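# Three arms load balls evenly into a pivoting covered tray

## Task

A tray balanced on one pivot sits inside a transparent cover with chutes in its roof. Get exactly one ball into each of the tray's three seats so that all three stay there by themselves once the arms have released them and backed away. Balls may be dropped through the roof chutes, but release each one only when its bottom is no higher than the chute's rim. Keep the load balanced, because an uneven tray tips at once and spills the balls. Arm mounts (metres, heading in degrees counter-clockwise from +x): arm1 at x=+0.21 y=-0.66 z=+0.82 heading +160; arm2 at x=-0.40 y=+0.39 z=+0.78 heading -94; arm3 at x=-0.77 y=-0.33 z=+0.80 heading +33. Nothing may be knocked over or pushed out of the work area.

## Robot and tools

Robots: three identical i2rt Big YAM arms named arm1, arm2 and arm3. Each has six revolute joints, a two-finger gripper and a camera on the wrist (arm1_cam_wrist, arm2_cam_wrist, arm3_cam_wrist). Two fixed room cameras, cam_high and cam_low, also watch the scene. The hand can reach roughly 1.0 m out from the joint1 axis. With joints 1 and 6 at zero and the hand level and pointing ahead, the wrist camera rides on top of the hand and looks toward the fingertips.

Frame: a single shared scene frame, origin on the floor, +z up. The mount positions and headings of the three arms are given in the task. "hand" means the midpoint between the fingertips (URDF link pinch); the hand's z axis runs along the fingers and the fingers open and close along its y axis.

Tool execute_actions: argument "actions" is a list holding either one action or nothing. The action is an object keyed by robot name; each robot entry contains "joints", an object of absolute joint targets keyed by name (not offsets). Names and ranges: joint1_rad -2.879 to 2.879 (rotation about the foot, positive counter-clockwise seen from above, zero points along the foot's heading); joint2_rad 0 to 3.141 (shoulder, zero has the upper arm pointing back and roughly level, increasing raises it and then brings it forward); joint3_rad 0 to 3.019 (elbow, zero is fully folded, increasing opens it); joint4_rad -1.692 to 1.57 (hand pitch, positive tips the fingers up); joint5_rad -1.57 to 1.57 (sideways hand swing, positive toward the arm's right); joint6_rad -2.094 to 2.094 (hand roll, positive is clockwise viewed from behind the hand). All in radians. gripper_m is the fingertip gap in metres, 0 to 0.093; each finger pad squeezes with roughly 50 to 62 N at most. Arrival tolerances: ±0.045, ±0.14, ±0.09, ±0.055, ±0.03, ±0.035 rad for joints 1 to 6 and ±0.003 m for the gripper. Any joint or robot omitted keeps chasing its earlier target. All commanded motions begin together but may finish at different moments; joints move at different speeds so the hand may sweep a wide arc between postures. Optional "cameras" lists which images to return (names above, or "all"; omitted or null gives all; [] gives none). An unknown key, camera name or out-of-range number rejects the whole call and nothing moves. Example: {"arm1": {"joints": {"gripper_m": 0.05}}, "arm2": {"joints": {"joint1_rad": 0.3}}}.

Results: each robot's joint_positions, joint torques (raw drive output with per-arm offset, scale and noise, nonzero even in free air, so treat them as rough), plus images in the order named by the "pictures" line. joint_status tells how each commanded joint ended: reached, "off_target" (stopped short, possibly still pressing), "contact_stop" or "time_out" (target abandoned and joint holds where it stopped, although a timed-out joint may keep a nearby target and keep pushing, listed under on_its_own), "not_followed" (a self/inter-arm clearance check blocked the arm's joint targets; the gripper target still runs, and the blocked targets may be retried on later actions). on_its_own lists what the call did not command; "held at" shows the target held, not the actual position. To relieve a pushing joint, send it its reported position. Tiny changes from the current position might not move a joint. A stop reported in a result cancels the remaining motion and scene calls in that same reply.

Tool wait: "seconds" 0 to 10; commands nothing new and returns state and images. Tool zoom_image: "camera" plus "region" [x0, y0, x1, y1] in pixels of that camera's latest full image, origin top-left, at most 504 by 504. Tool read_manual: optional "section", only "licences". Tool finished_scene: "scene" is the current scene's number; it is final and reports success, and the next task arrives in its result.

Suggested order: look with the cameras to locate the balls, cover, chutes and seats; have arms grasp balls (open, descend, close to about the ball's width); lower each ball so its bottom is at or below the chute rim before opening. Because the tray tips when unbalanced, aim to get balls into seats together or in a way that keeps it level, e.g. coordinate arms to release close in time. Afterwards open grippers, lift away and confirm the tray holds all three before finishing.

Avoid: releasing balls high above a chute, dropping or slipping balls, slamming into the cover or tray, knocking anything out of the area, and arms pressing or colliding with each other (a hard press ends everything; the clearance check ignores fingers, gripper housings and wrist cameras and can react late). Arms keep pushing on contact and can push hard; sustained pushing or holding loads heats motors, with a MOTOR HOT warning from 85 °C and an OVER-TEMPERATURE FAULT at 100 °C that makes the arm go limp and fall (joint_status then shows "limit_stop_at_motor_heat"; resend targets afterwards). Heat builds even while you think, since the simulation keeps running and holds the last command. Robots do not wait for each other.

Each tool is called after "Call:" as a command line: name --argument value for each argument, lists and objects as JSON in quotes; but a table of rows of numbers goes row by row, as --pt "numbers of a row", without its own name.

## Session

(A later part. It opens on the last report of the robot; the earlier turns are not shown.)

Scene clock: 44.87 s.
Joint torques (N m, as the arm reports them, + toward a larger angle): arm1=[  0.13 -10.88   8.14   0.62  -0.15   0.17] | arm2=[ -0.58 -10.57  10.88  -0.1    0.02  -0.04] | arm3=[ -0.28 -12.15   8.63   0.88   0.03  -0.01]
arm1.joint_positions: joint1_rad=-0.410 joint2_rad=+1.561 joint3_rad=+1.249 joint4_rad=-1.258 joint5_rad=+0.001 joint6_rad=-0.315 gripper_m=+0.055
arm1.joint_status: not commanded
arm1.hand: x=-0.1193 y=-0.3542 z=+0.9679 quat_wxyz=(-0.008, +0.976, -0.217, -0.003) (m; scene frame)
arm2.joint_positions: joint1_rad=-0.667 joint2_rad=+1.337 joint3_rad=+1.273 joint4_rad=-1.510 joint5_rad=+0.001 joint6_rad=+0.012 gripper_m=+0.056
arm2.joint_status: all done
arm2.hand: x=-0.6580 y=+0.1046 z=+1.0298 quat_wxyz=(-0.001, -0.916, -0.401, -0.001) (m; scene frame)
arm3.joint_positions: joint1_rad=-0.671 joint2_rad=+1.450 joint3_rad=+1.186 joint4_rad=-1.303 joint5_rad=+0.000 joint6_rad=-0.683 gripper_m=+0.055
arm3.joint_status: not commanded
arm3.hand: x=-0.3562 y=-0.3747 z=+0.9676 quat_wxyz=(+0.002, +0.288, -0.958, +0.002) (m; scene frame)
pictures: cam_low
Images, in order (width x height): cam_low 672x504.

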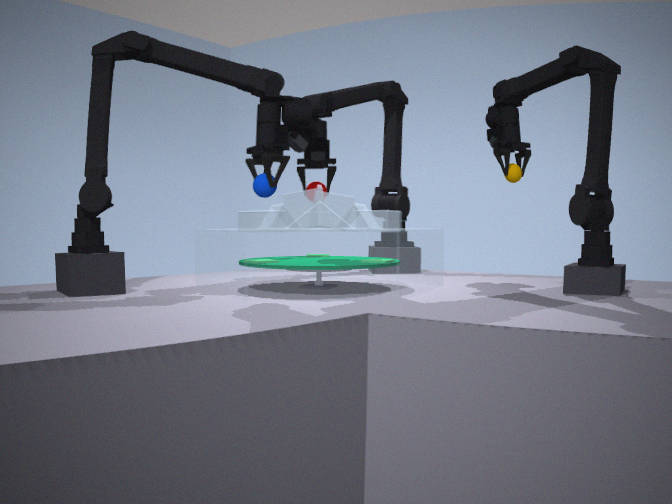

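Call:
execute_actions --actions '[{"arm1":{"joints":{"joint3_rad":1.187,"joint4_rad":-1.187}},"arm3":{"joints":{"joint3_rad":1.13,"joint4_rad":-1.233}},"arm2":{"joints":{"joint1_rad":0.328,"joint2_rad":1.81,"joint3_rad":1.81,"joint4_rad":-1.545,"joint6_rad":0.17}}}]'

Call:
zoom_image --camera "cam_low" --region '[220, 130, 420, 250]'

Scene clock: 50.77 s.
Joint torques (N m, as the arm reports them, + toward a larger angle): arm1=[  0.13 -10.58   8.25   0.65  -0.15   0.16] | arm2=[ -0.38 -19.64  14.16   0.12   0.14   0.26] | arm3=[ -0.4  -11.66   8.54   0.71   0.03  -0.02]
arm1.joint_positions: joint1_rad=-0.410 joint2_rad=+1.561 joint3_rad=+1.187 joint4_rad=-1.198 joint5_rad=+0.001 joint6_rad=-0.315 gripper_m=+0.055
arm1.joint_status: all done
arm1.hand: x=-0.1133 y=-0.3595 z=+0.9454 quat_wxyz=(-0.008, +0.976, -0.217, -0.003) (m; scene frame)
arm2.joint_positions: joint1_rad=+0.330 joint2_rad=+1.827 joint3_rad=+1.755 joint4_rad=-1.541 joint5_rad=-0.002 joint6_rad=+0.156 gripper_m=+0.056
arm2.joint_status: all done
arm2.hand: x=-0.2582 y=-0.1480 z=+0.9930 quat_wxyz=(+0.016, -0.668, -0.744, -0.012) (m; scene frame)
arm3.joint_positions: joint1_rad=-0.671 joint2_rad=+1.449 joint3_rad=+1.110 joint4_rad=-1.248 joint5_rad=+0.000 joint6_rad=-0.683 gripper_m=+0.055
arm3.joint_status: all done
arm3.hand: x=-0.3700 y=-0.3735 z=+0.9405 quat_wxyz=(+0.011, +0.288, -0.958, -0.001) (m; scene frame)
pictures: arm1_cam_wrist, arm2_cam_wrist, arm3_cam_wrist, cam_high, cam_low
Images, in order (width x height): arm1_cam_wrist 672x504, arm2_cam_wrist 672x504, arm3_cam_wrist 672x504, cam_high 672x504, cam_low 672x504.

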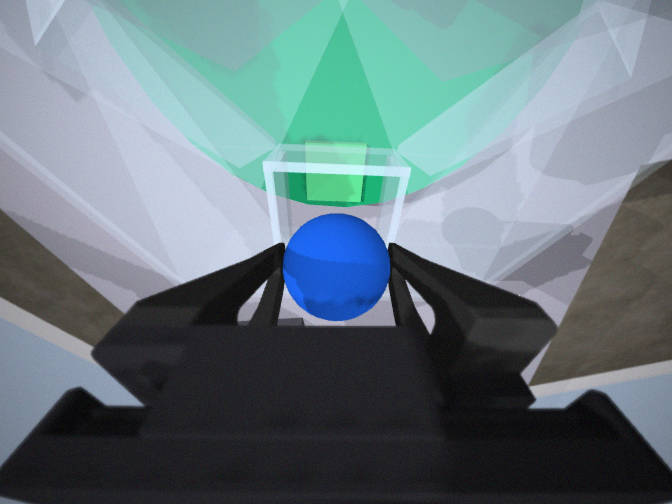

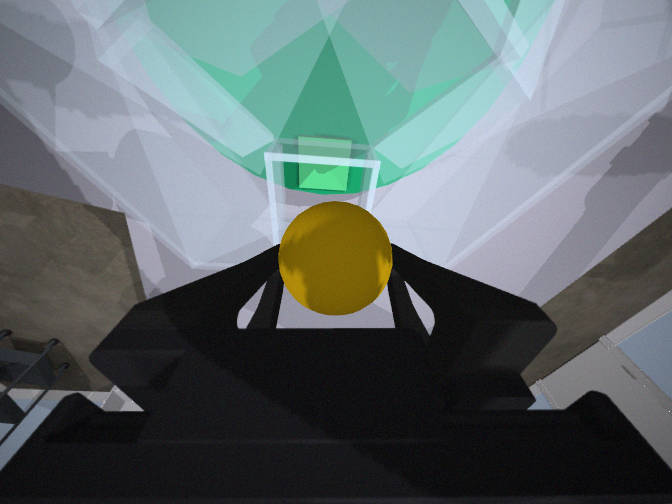

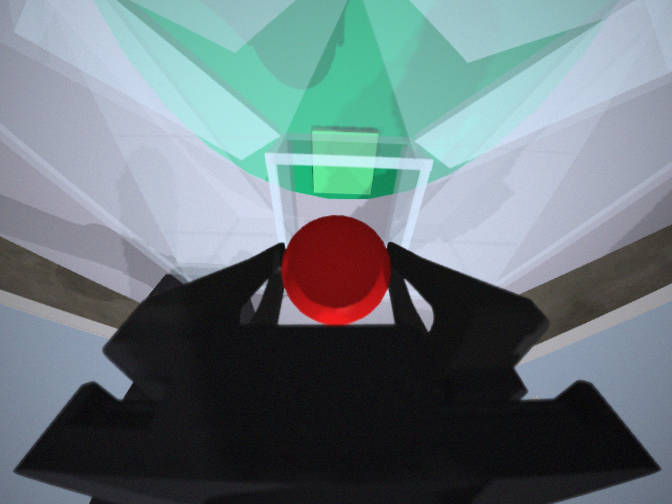

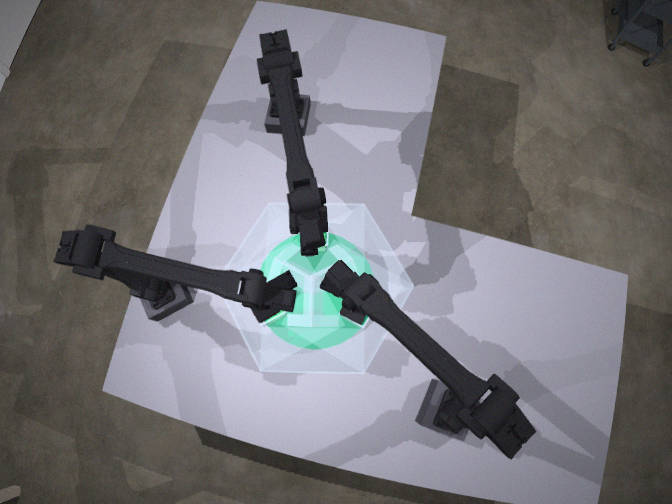

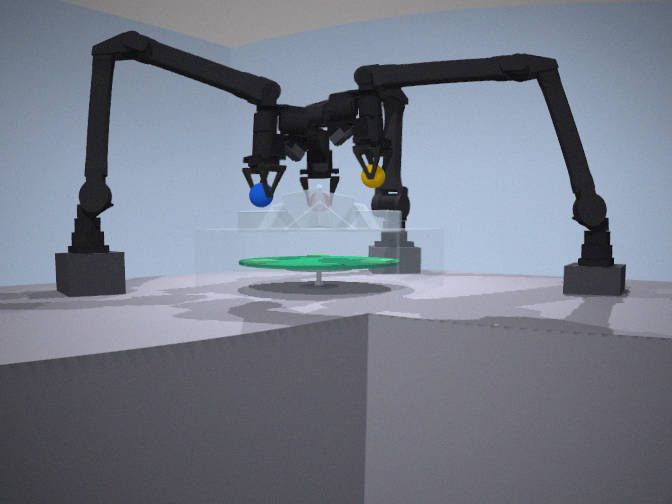

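Region (220, 130, 420, 250) of cam_low's 672x504 image, scaled by 2.520, with more detail than that image has; it fills the top 302 rows of this view, and the rest is white.

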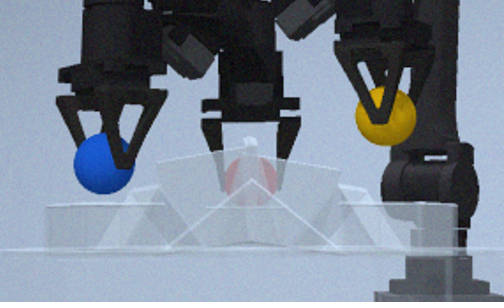

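Call:
execute_actions --actions '[{"arm1":{"joints":{"joint2_rad":1.59,"joint3_rad":1.165,"joint4_rad":-1.136}},"arm3":{"joints":{"joint3_rad":1.16}},"arm2":{"joints":{"joint1_rad":0.356,"joint2_rad":1.78,"joint3_rad":1.60,"joint4_rad":-1.362}}}]' --cameras '["arm1_cam_wrist","arm2_cam_wrist","arm3_cam_wrist","cam_low"]'

Call:
zoom_image --camera "cam_low" --region '[220, 130, 420, 250]'

Scene clock: 56.10 s.
Joint torques (N m, as the arm reports them, + toward a larger angle): arm1=[  0.14 -10.89   7.78   0.61  -0.15   0.17] | arm2=[  0.14 -18.11   9.95   0.93   0.16   0.27] | arm3=[ -0.47 -12.19  10.53   0.7    0.06   0.01]
arm1.joint_positions: joint1_rad=-0.410 joint2_rad=+1.597 joint3_rad=+1.168 joint4_rad=-1.146 joint5_rad=+0.001 joint6_rad=-0.315 gripper_m=+0.055
arm1.joint_status: all done
arm1.hand: x=-0.1168 y=-0.3559 z=+0.9237 quat_wxyz=(-0.007, +0.976, -0.217, -0.001) (m; scene frame)
arm2.joint_positions: joint1_rad=+0.349 joint2_rad=+1.786 joint3_rad=+1.591 joint4_rad=-1.374 joint5_rad=-0.002 joint6_rad=+0.157 gripper_m=+0.056
arm2.joint_status: all done
arm2.hand: x=-0.2508 y=-0.1361 z=+0.9530 quat_wxyz=(-0.003, -0.661, -0.750, +0.000) (m; scene frame)
arm3.joint_positions: joint1_rad=-0.671 joint2_rad=+1.449 joint3_rad=+1.110 joint4_rad=-1.248 joint5_rad=+0.000 joint6_rad=-0.683 gripper_m=+0.055
arm3.joint_status: all done
arm3.hand: x=-0.3700 y=-0.3735 z=+0.9405 quat_wxyz=(+0.011, +0.288, -0.958, -0.001) (m; scene frame)
pictures: arm1_cam_wrist, arm2_cam_wrist, arm3_cam_wrist, cam_low
Images, in order (width x height): arm1_cam_wrist 672x504, arm2_cam_wrist 672x504, arm3_cam_wrist 672x504, cam_low 672x504.

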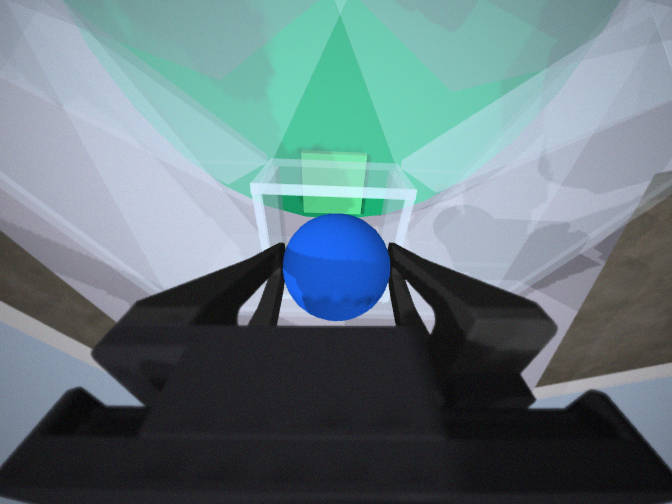

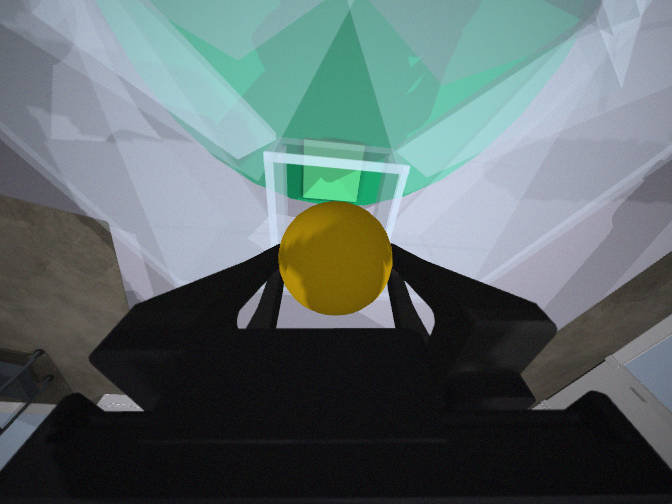

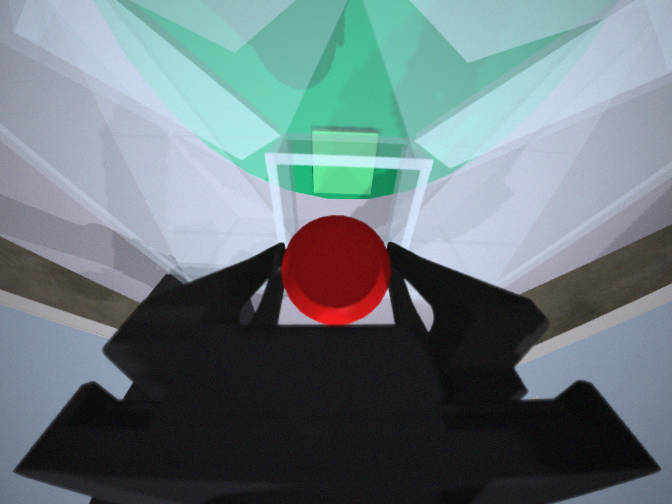

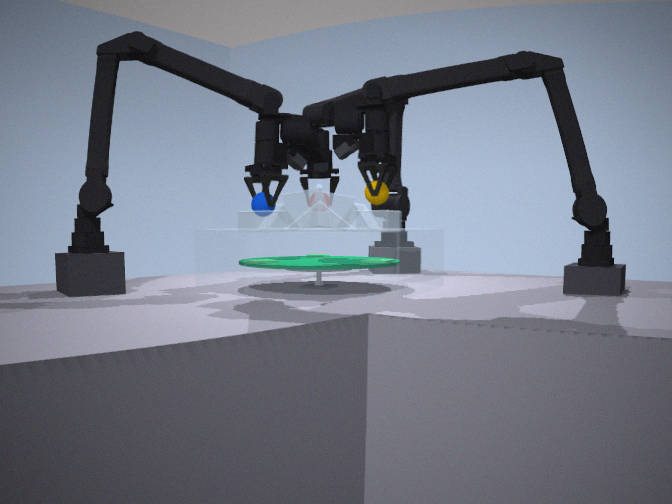

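Region (220, 130, 420, 250) of cam_low's 672x504 image, scaled by 2.520, with more detail than that image has; it fills the top 302 rows of this view, and the rest is white.

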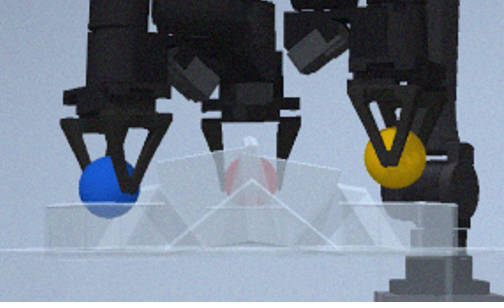

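Call:
execute_actions --actions '[{"arm3":{"joints":{"joint2_rad":1.465,"joint3_rad":1.13,"joint4_rad":-1.17}},"arm2":{"joints":{"joint2_rad":1.80,"joint3_rad":1.555,"joint4_rad":-1.308,"joint6_rad":0.24}}}]' --cameras '["arm2_cam_wrist","arm3_cam_wrist","cam_low"]'

Call:
zoom_image --camera "cam_low" --region '[220, 130, 420, 250]'

Scene clock: 59.40 s.
Joint torques (N m, as the arm reports them, + toward a larger angle): arm1=[  0.09 -11.01   7.81   0.62  -0.15   0.17] | arm2=[  0.14 -17.14   9.44   0.89   0.15   0.28] | arm3=[-0.15 -9.91  8.48  0.85  0.05  0.01]
arm1.joint_positions: joint1_rad=-0.410 joint2_rad=+1.597 joint3_rad=+1.168 joint4_rad=-1.146 joint5_rad=+0.001 joint6_rad=-0.315 gripper_m=+0.055
arm1.joint_status: not commanded
arm1.hand: x=-0.1168 y=-0.3559 z=+0.9237 quat_wxyz=(-0.007, +0.976, -0.217, -0.001) (m; scene frame)
arm2.joint_positions: joint1_rad=+0.349 joint2_rad=+1.798 joint3_rad=+1.551 joint4_rad=-1.320 joint5_rad=-0.002 joint6_rad=+0.225 gripper_m=+0.056
arm2.joint_status: all done
arm2.hand: x=-0.2507 y=-0.1364 z=+0.9317 quat_wxyz=(-0.004, -0.687, -0.727, +0.001) (m; scene frame)
arm3.joint_positions: joint1_rad=-0.671 joint2_rad=+1.461 joint3_rad=+1.110 joint4_rad=-1.186 joint5_rad=+0.000 joint6_rad=-0.683 gripper_m=+0.055
arm3.joint_status: all done
arm3.hand: x=-0.3547 y=-0.3751 z=+0.9360 quat_wxyz=(-0.012, +0.288, -0.958, +0.008) (m; scene frame)
pictures: arm2_cam_wrist, arm3_cam_wrist, cam_low
Images, in order (width x height): arm2_cam_wrist 672x504, arm3_cam_wrist 672x504, cam_low 672x504.

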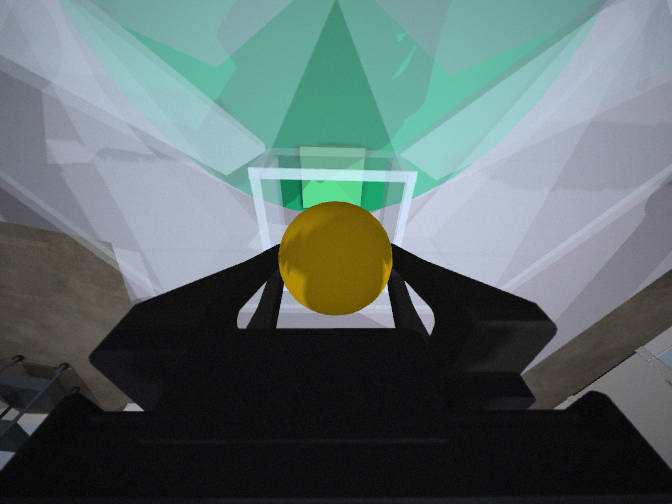

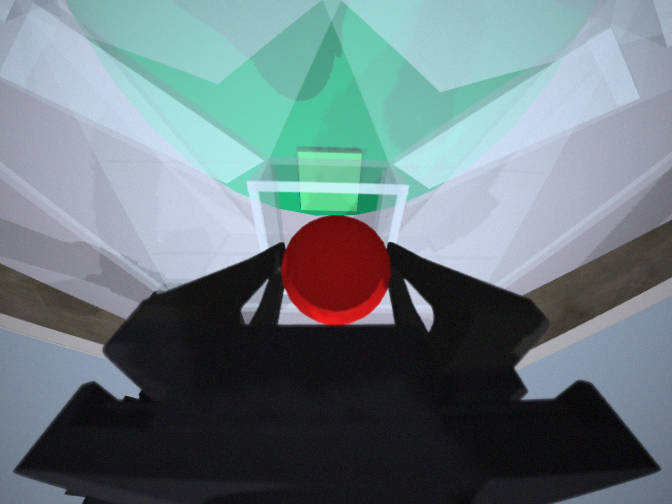

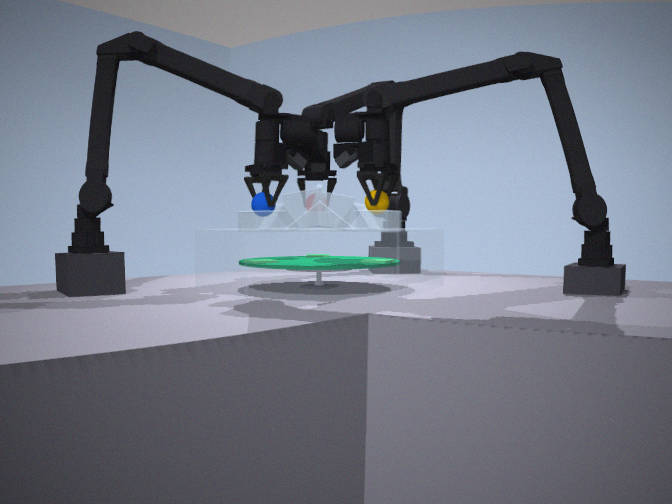

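Region (220, 130, 420, 250) of cam_low's 672x504 image, scaled by 2.520, with more detail than that image has; it fills the top 302 rows of this view, and the rest is white.

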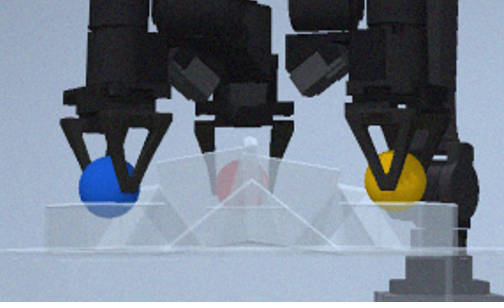

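Call:
execute_actions --actions '[{"arm1":{"joints":{"gripper_m":0.075}},"arm2":{"joints":{"gripper_m":0.075}},"arm3":{"joints":{"gripper_m":0.075}}}]'

Scene clock: 60.67 s.
Joint torques (N m, as the arm reports them, + toward a larger angle): arm1=[  0.14 -11.14   7.84   0.62  -0.15   0.17] | arm2=[  0.2  -17.41   9.46   0.93   0.16   0.27] | arm3=[-0.55 -9.81  8.39  0.85  0.05 -0.02]
arm1.joint_positions: joint1_rad=-0.410 joint2_rad=+1.597 joint3_rad=+1.168 joint4_rad=-1.146 joint5_rad=+0.001 joint6_rad=-0.315 gripper_m=+0.075
arm1.joint_status: all done
arm1.hand: x=-0.1168 y=-0.3559 z=+0.9237 quat_wxyz=(-0.007, +0.976, -0.217, -0.001) (m; scene frame)
arm2.joint_positions: joint1_rad=+0.349 joint2_rad=+1.798 joint3_rad=+1.551 joint4_rad=-1.320 joint5_rad=-0.002 joint6_rad=+0.226 gripper_m=+0.075
arm2.joint_status: all done
arm2.hand: x=-0.2507 y=-0.1364 z=+0.9317 quat_wxyz=(-0.004, -0.687, -0.727, +0.001) (m; scene frame)
arm3.joint_positions: joint1_rad=-0.671 joint2_rad=+1.461 joint3_rad=+1.110 joint4_rad=-1.186 joint5_rad=+0.000 joint6_rad=-0.683 gripper_m=+0.075
arm3.joint_status: all done
arm3.hand: x=-0.3547 y=-0.3751 z=+0.9360 quat_wxyz=(-0.012, +0.288, -0.957, +0.008) (m; scene frame)
pictures: arm1_cam_wrist, arm2_cam_wrist, arm3_cam_wrist, cam_high, cam_low
Images, in order (width x height): arm1_cam_wrist 672x504, arm2_cam_wrist 672x504, arm3_cam_wrist 672x504, cam_high 672x504, cam_low 672x504.

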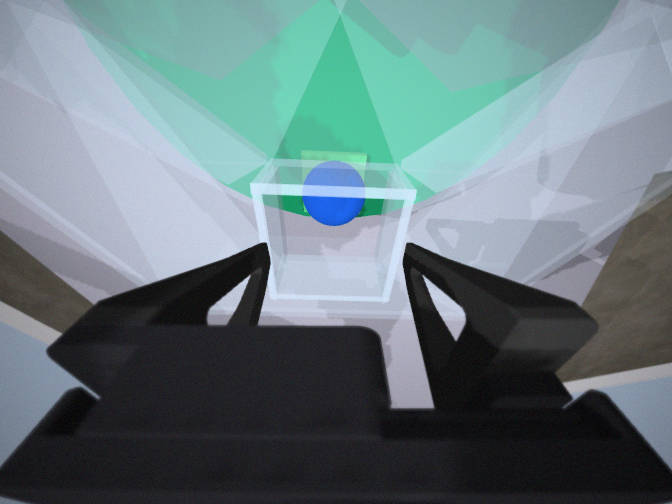

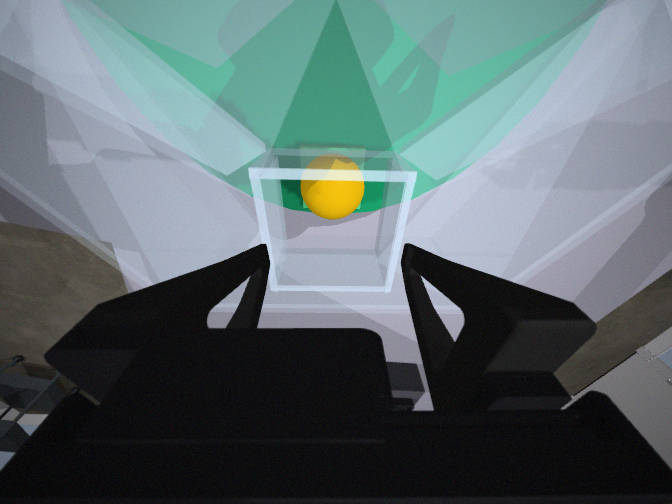

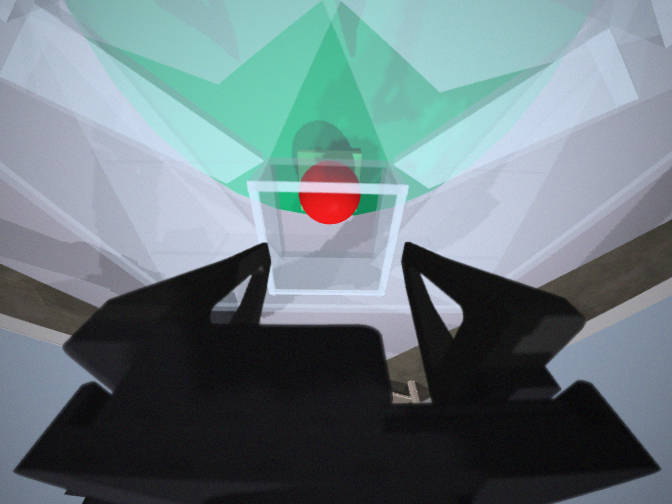

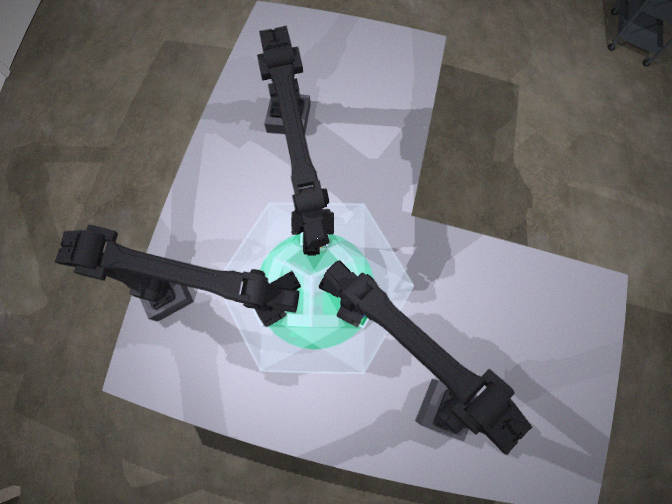

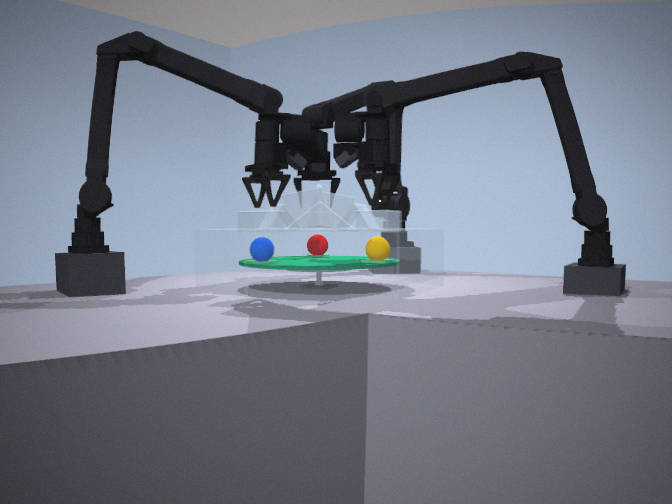

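Call:
execute_actions --actions '[{"arm1":{"joints":{"joint2_rad":0.9,"joint4_rad":-1.65}},"arm2":{"joints":{"joint2_rad":1.0,"joint3_rad":1.2,"joint4_rad":-1.65}},"arm3":{"joints":{"joint2_rad":0.8,"joint4_rad":-1.65}}}]' --cameras '["cam_high","cam_low"]'

Call:
finished_scene --scene 1

Scene clock: 63.10 s.
Joint torques (N m, as the arm reports them, + toward a larger angle): arm1=[ 0.23 -2.14  8.57  0.36 -0.15  0.17] | arm2=[-0.03 -2.92  9.14  0.33  0.16  0.26] | arm3=[-0.62 -0.12  9.18  0.27  0.04  0.03]
arm1.joint_positions: joint1_rad=-0.410 joint2_rad=+0.898 joint3_rad=+1.168 joint4_rad=-1.644 joint5_rad=+0.001 joint6_rad=-0.315 gripper_m=+0.075
arm1.joint_status: all done
arm1.hand: x=+0.0234 y=-0.4900 z=+1.1483 quat_wxyz=(-0.058, +0.971, -0.215, -0.088) (m; scene frame)
arm2.joint_positions: joint1_rad=+0.349 joint2_rad=+0.993 joint3_rad=+1.204 joint4_rad=-1.642 joint5_rad=-0.002 joint6_rad=+0.226 gripper_m=+0.075
arm2.joint_status: all done
arm2.hand: x=-0.3248 y=+0.1186 z=+1.1072 quat_wxyz=(-0.062, -0.685, -0.725, +0.035) (m; scene frame)
arm3.joint_positions: joint1_rad=-0.671 joint2_rad=+0.792 joint3_rad=+1.110 joint4_rad=-1.638 joint5_rad=+0.000 joint6_rad=-0.683 gripper_m=+0.075
arm3.joint_status: all done
arm3.hand: x=-0.5396 y=-0.3556 z=+1.1289 quat_wxyz=(-0.113, +0.286, -0.950, +0.050) (m; scene frame)
pictures: cam_high, cam_low
Images, in order (width x height): cam_high 672x504, cam_low 672x504.

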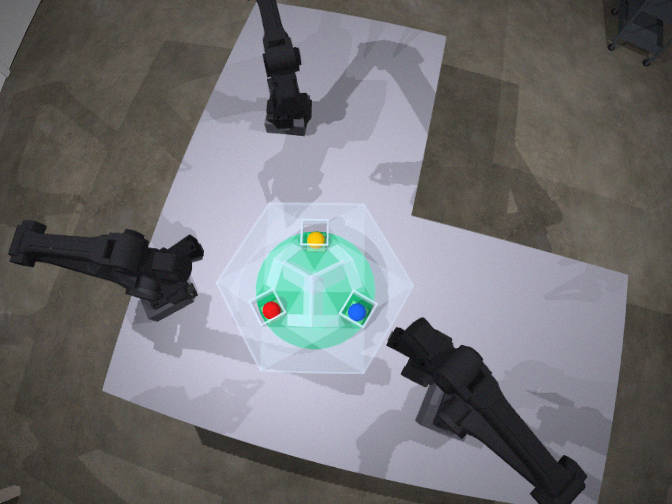

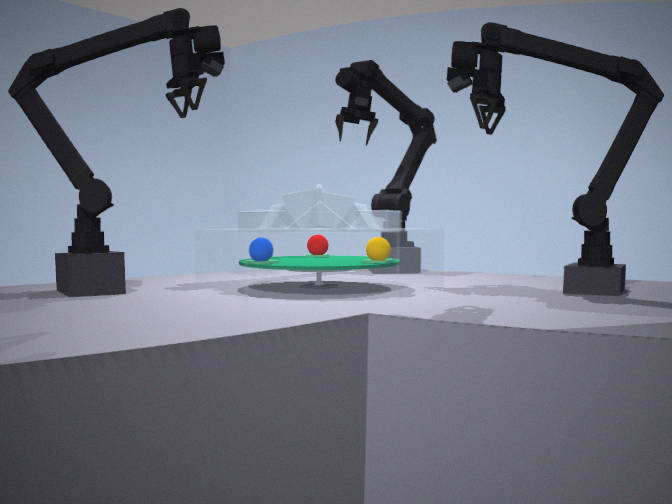

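The scene is finished: the task was done.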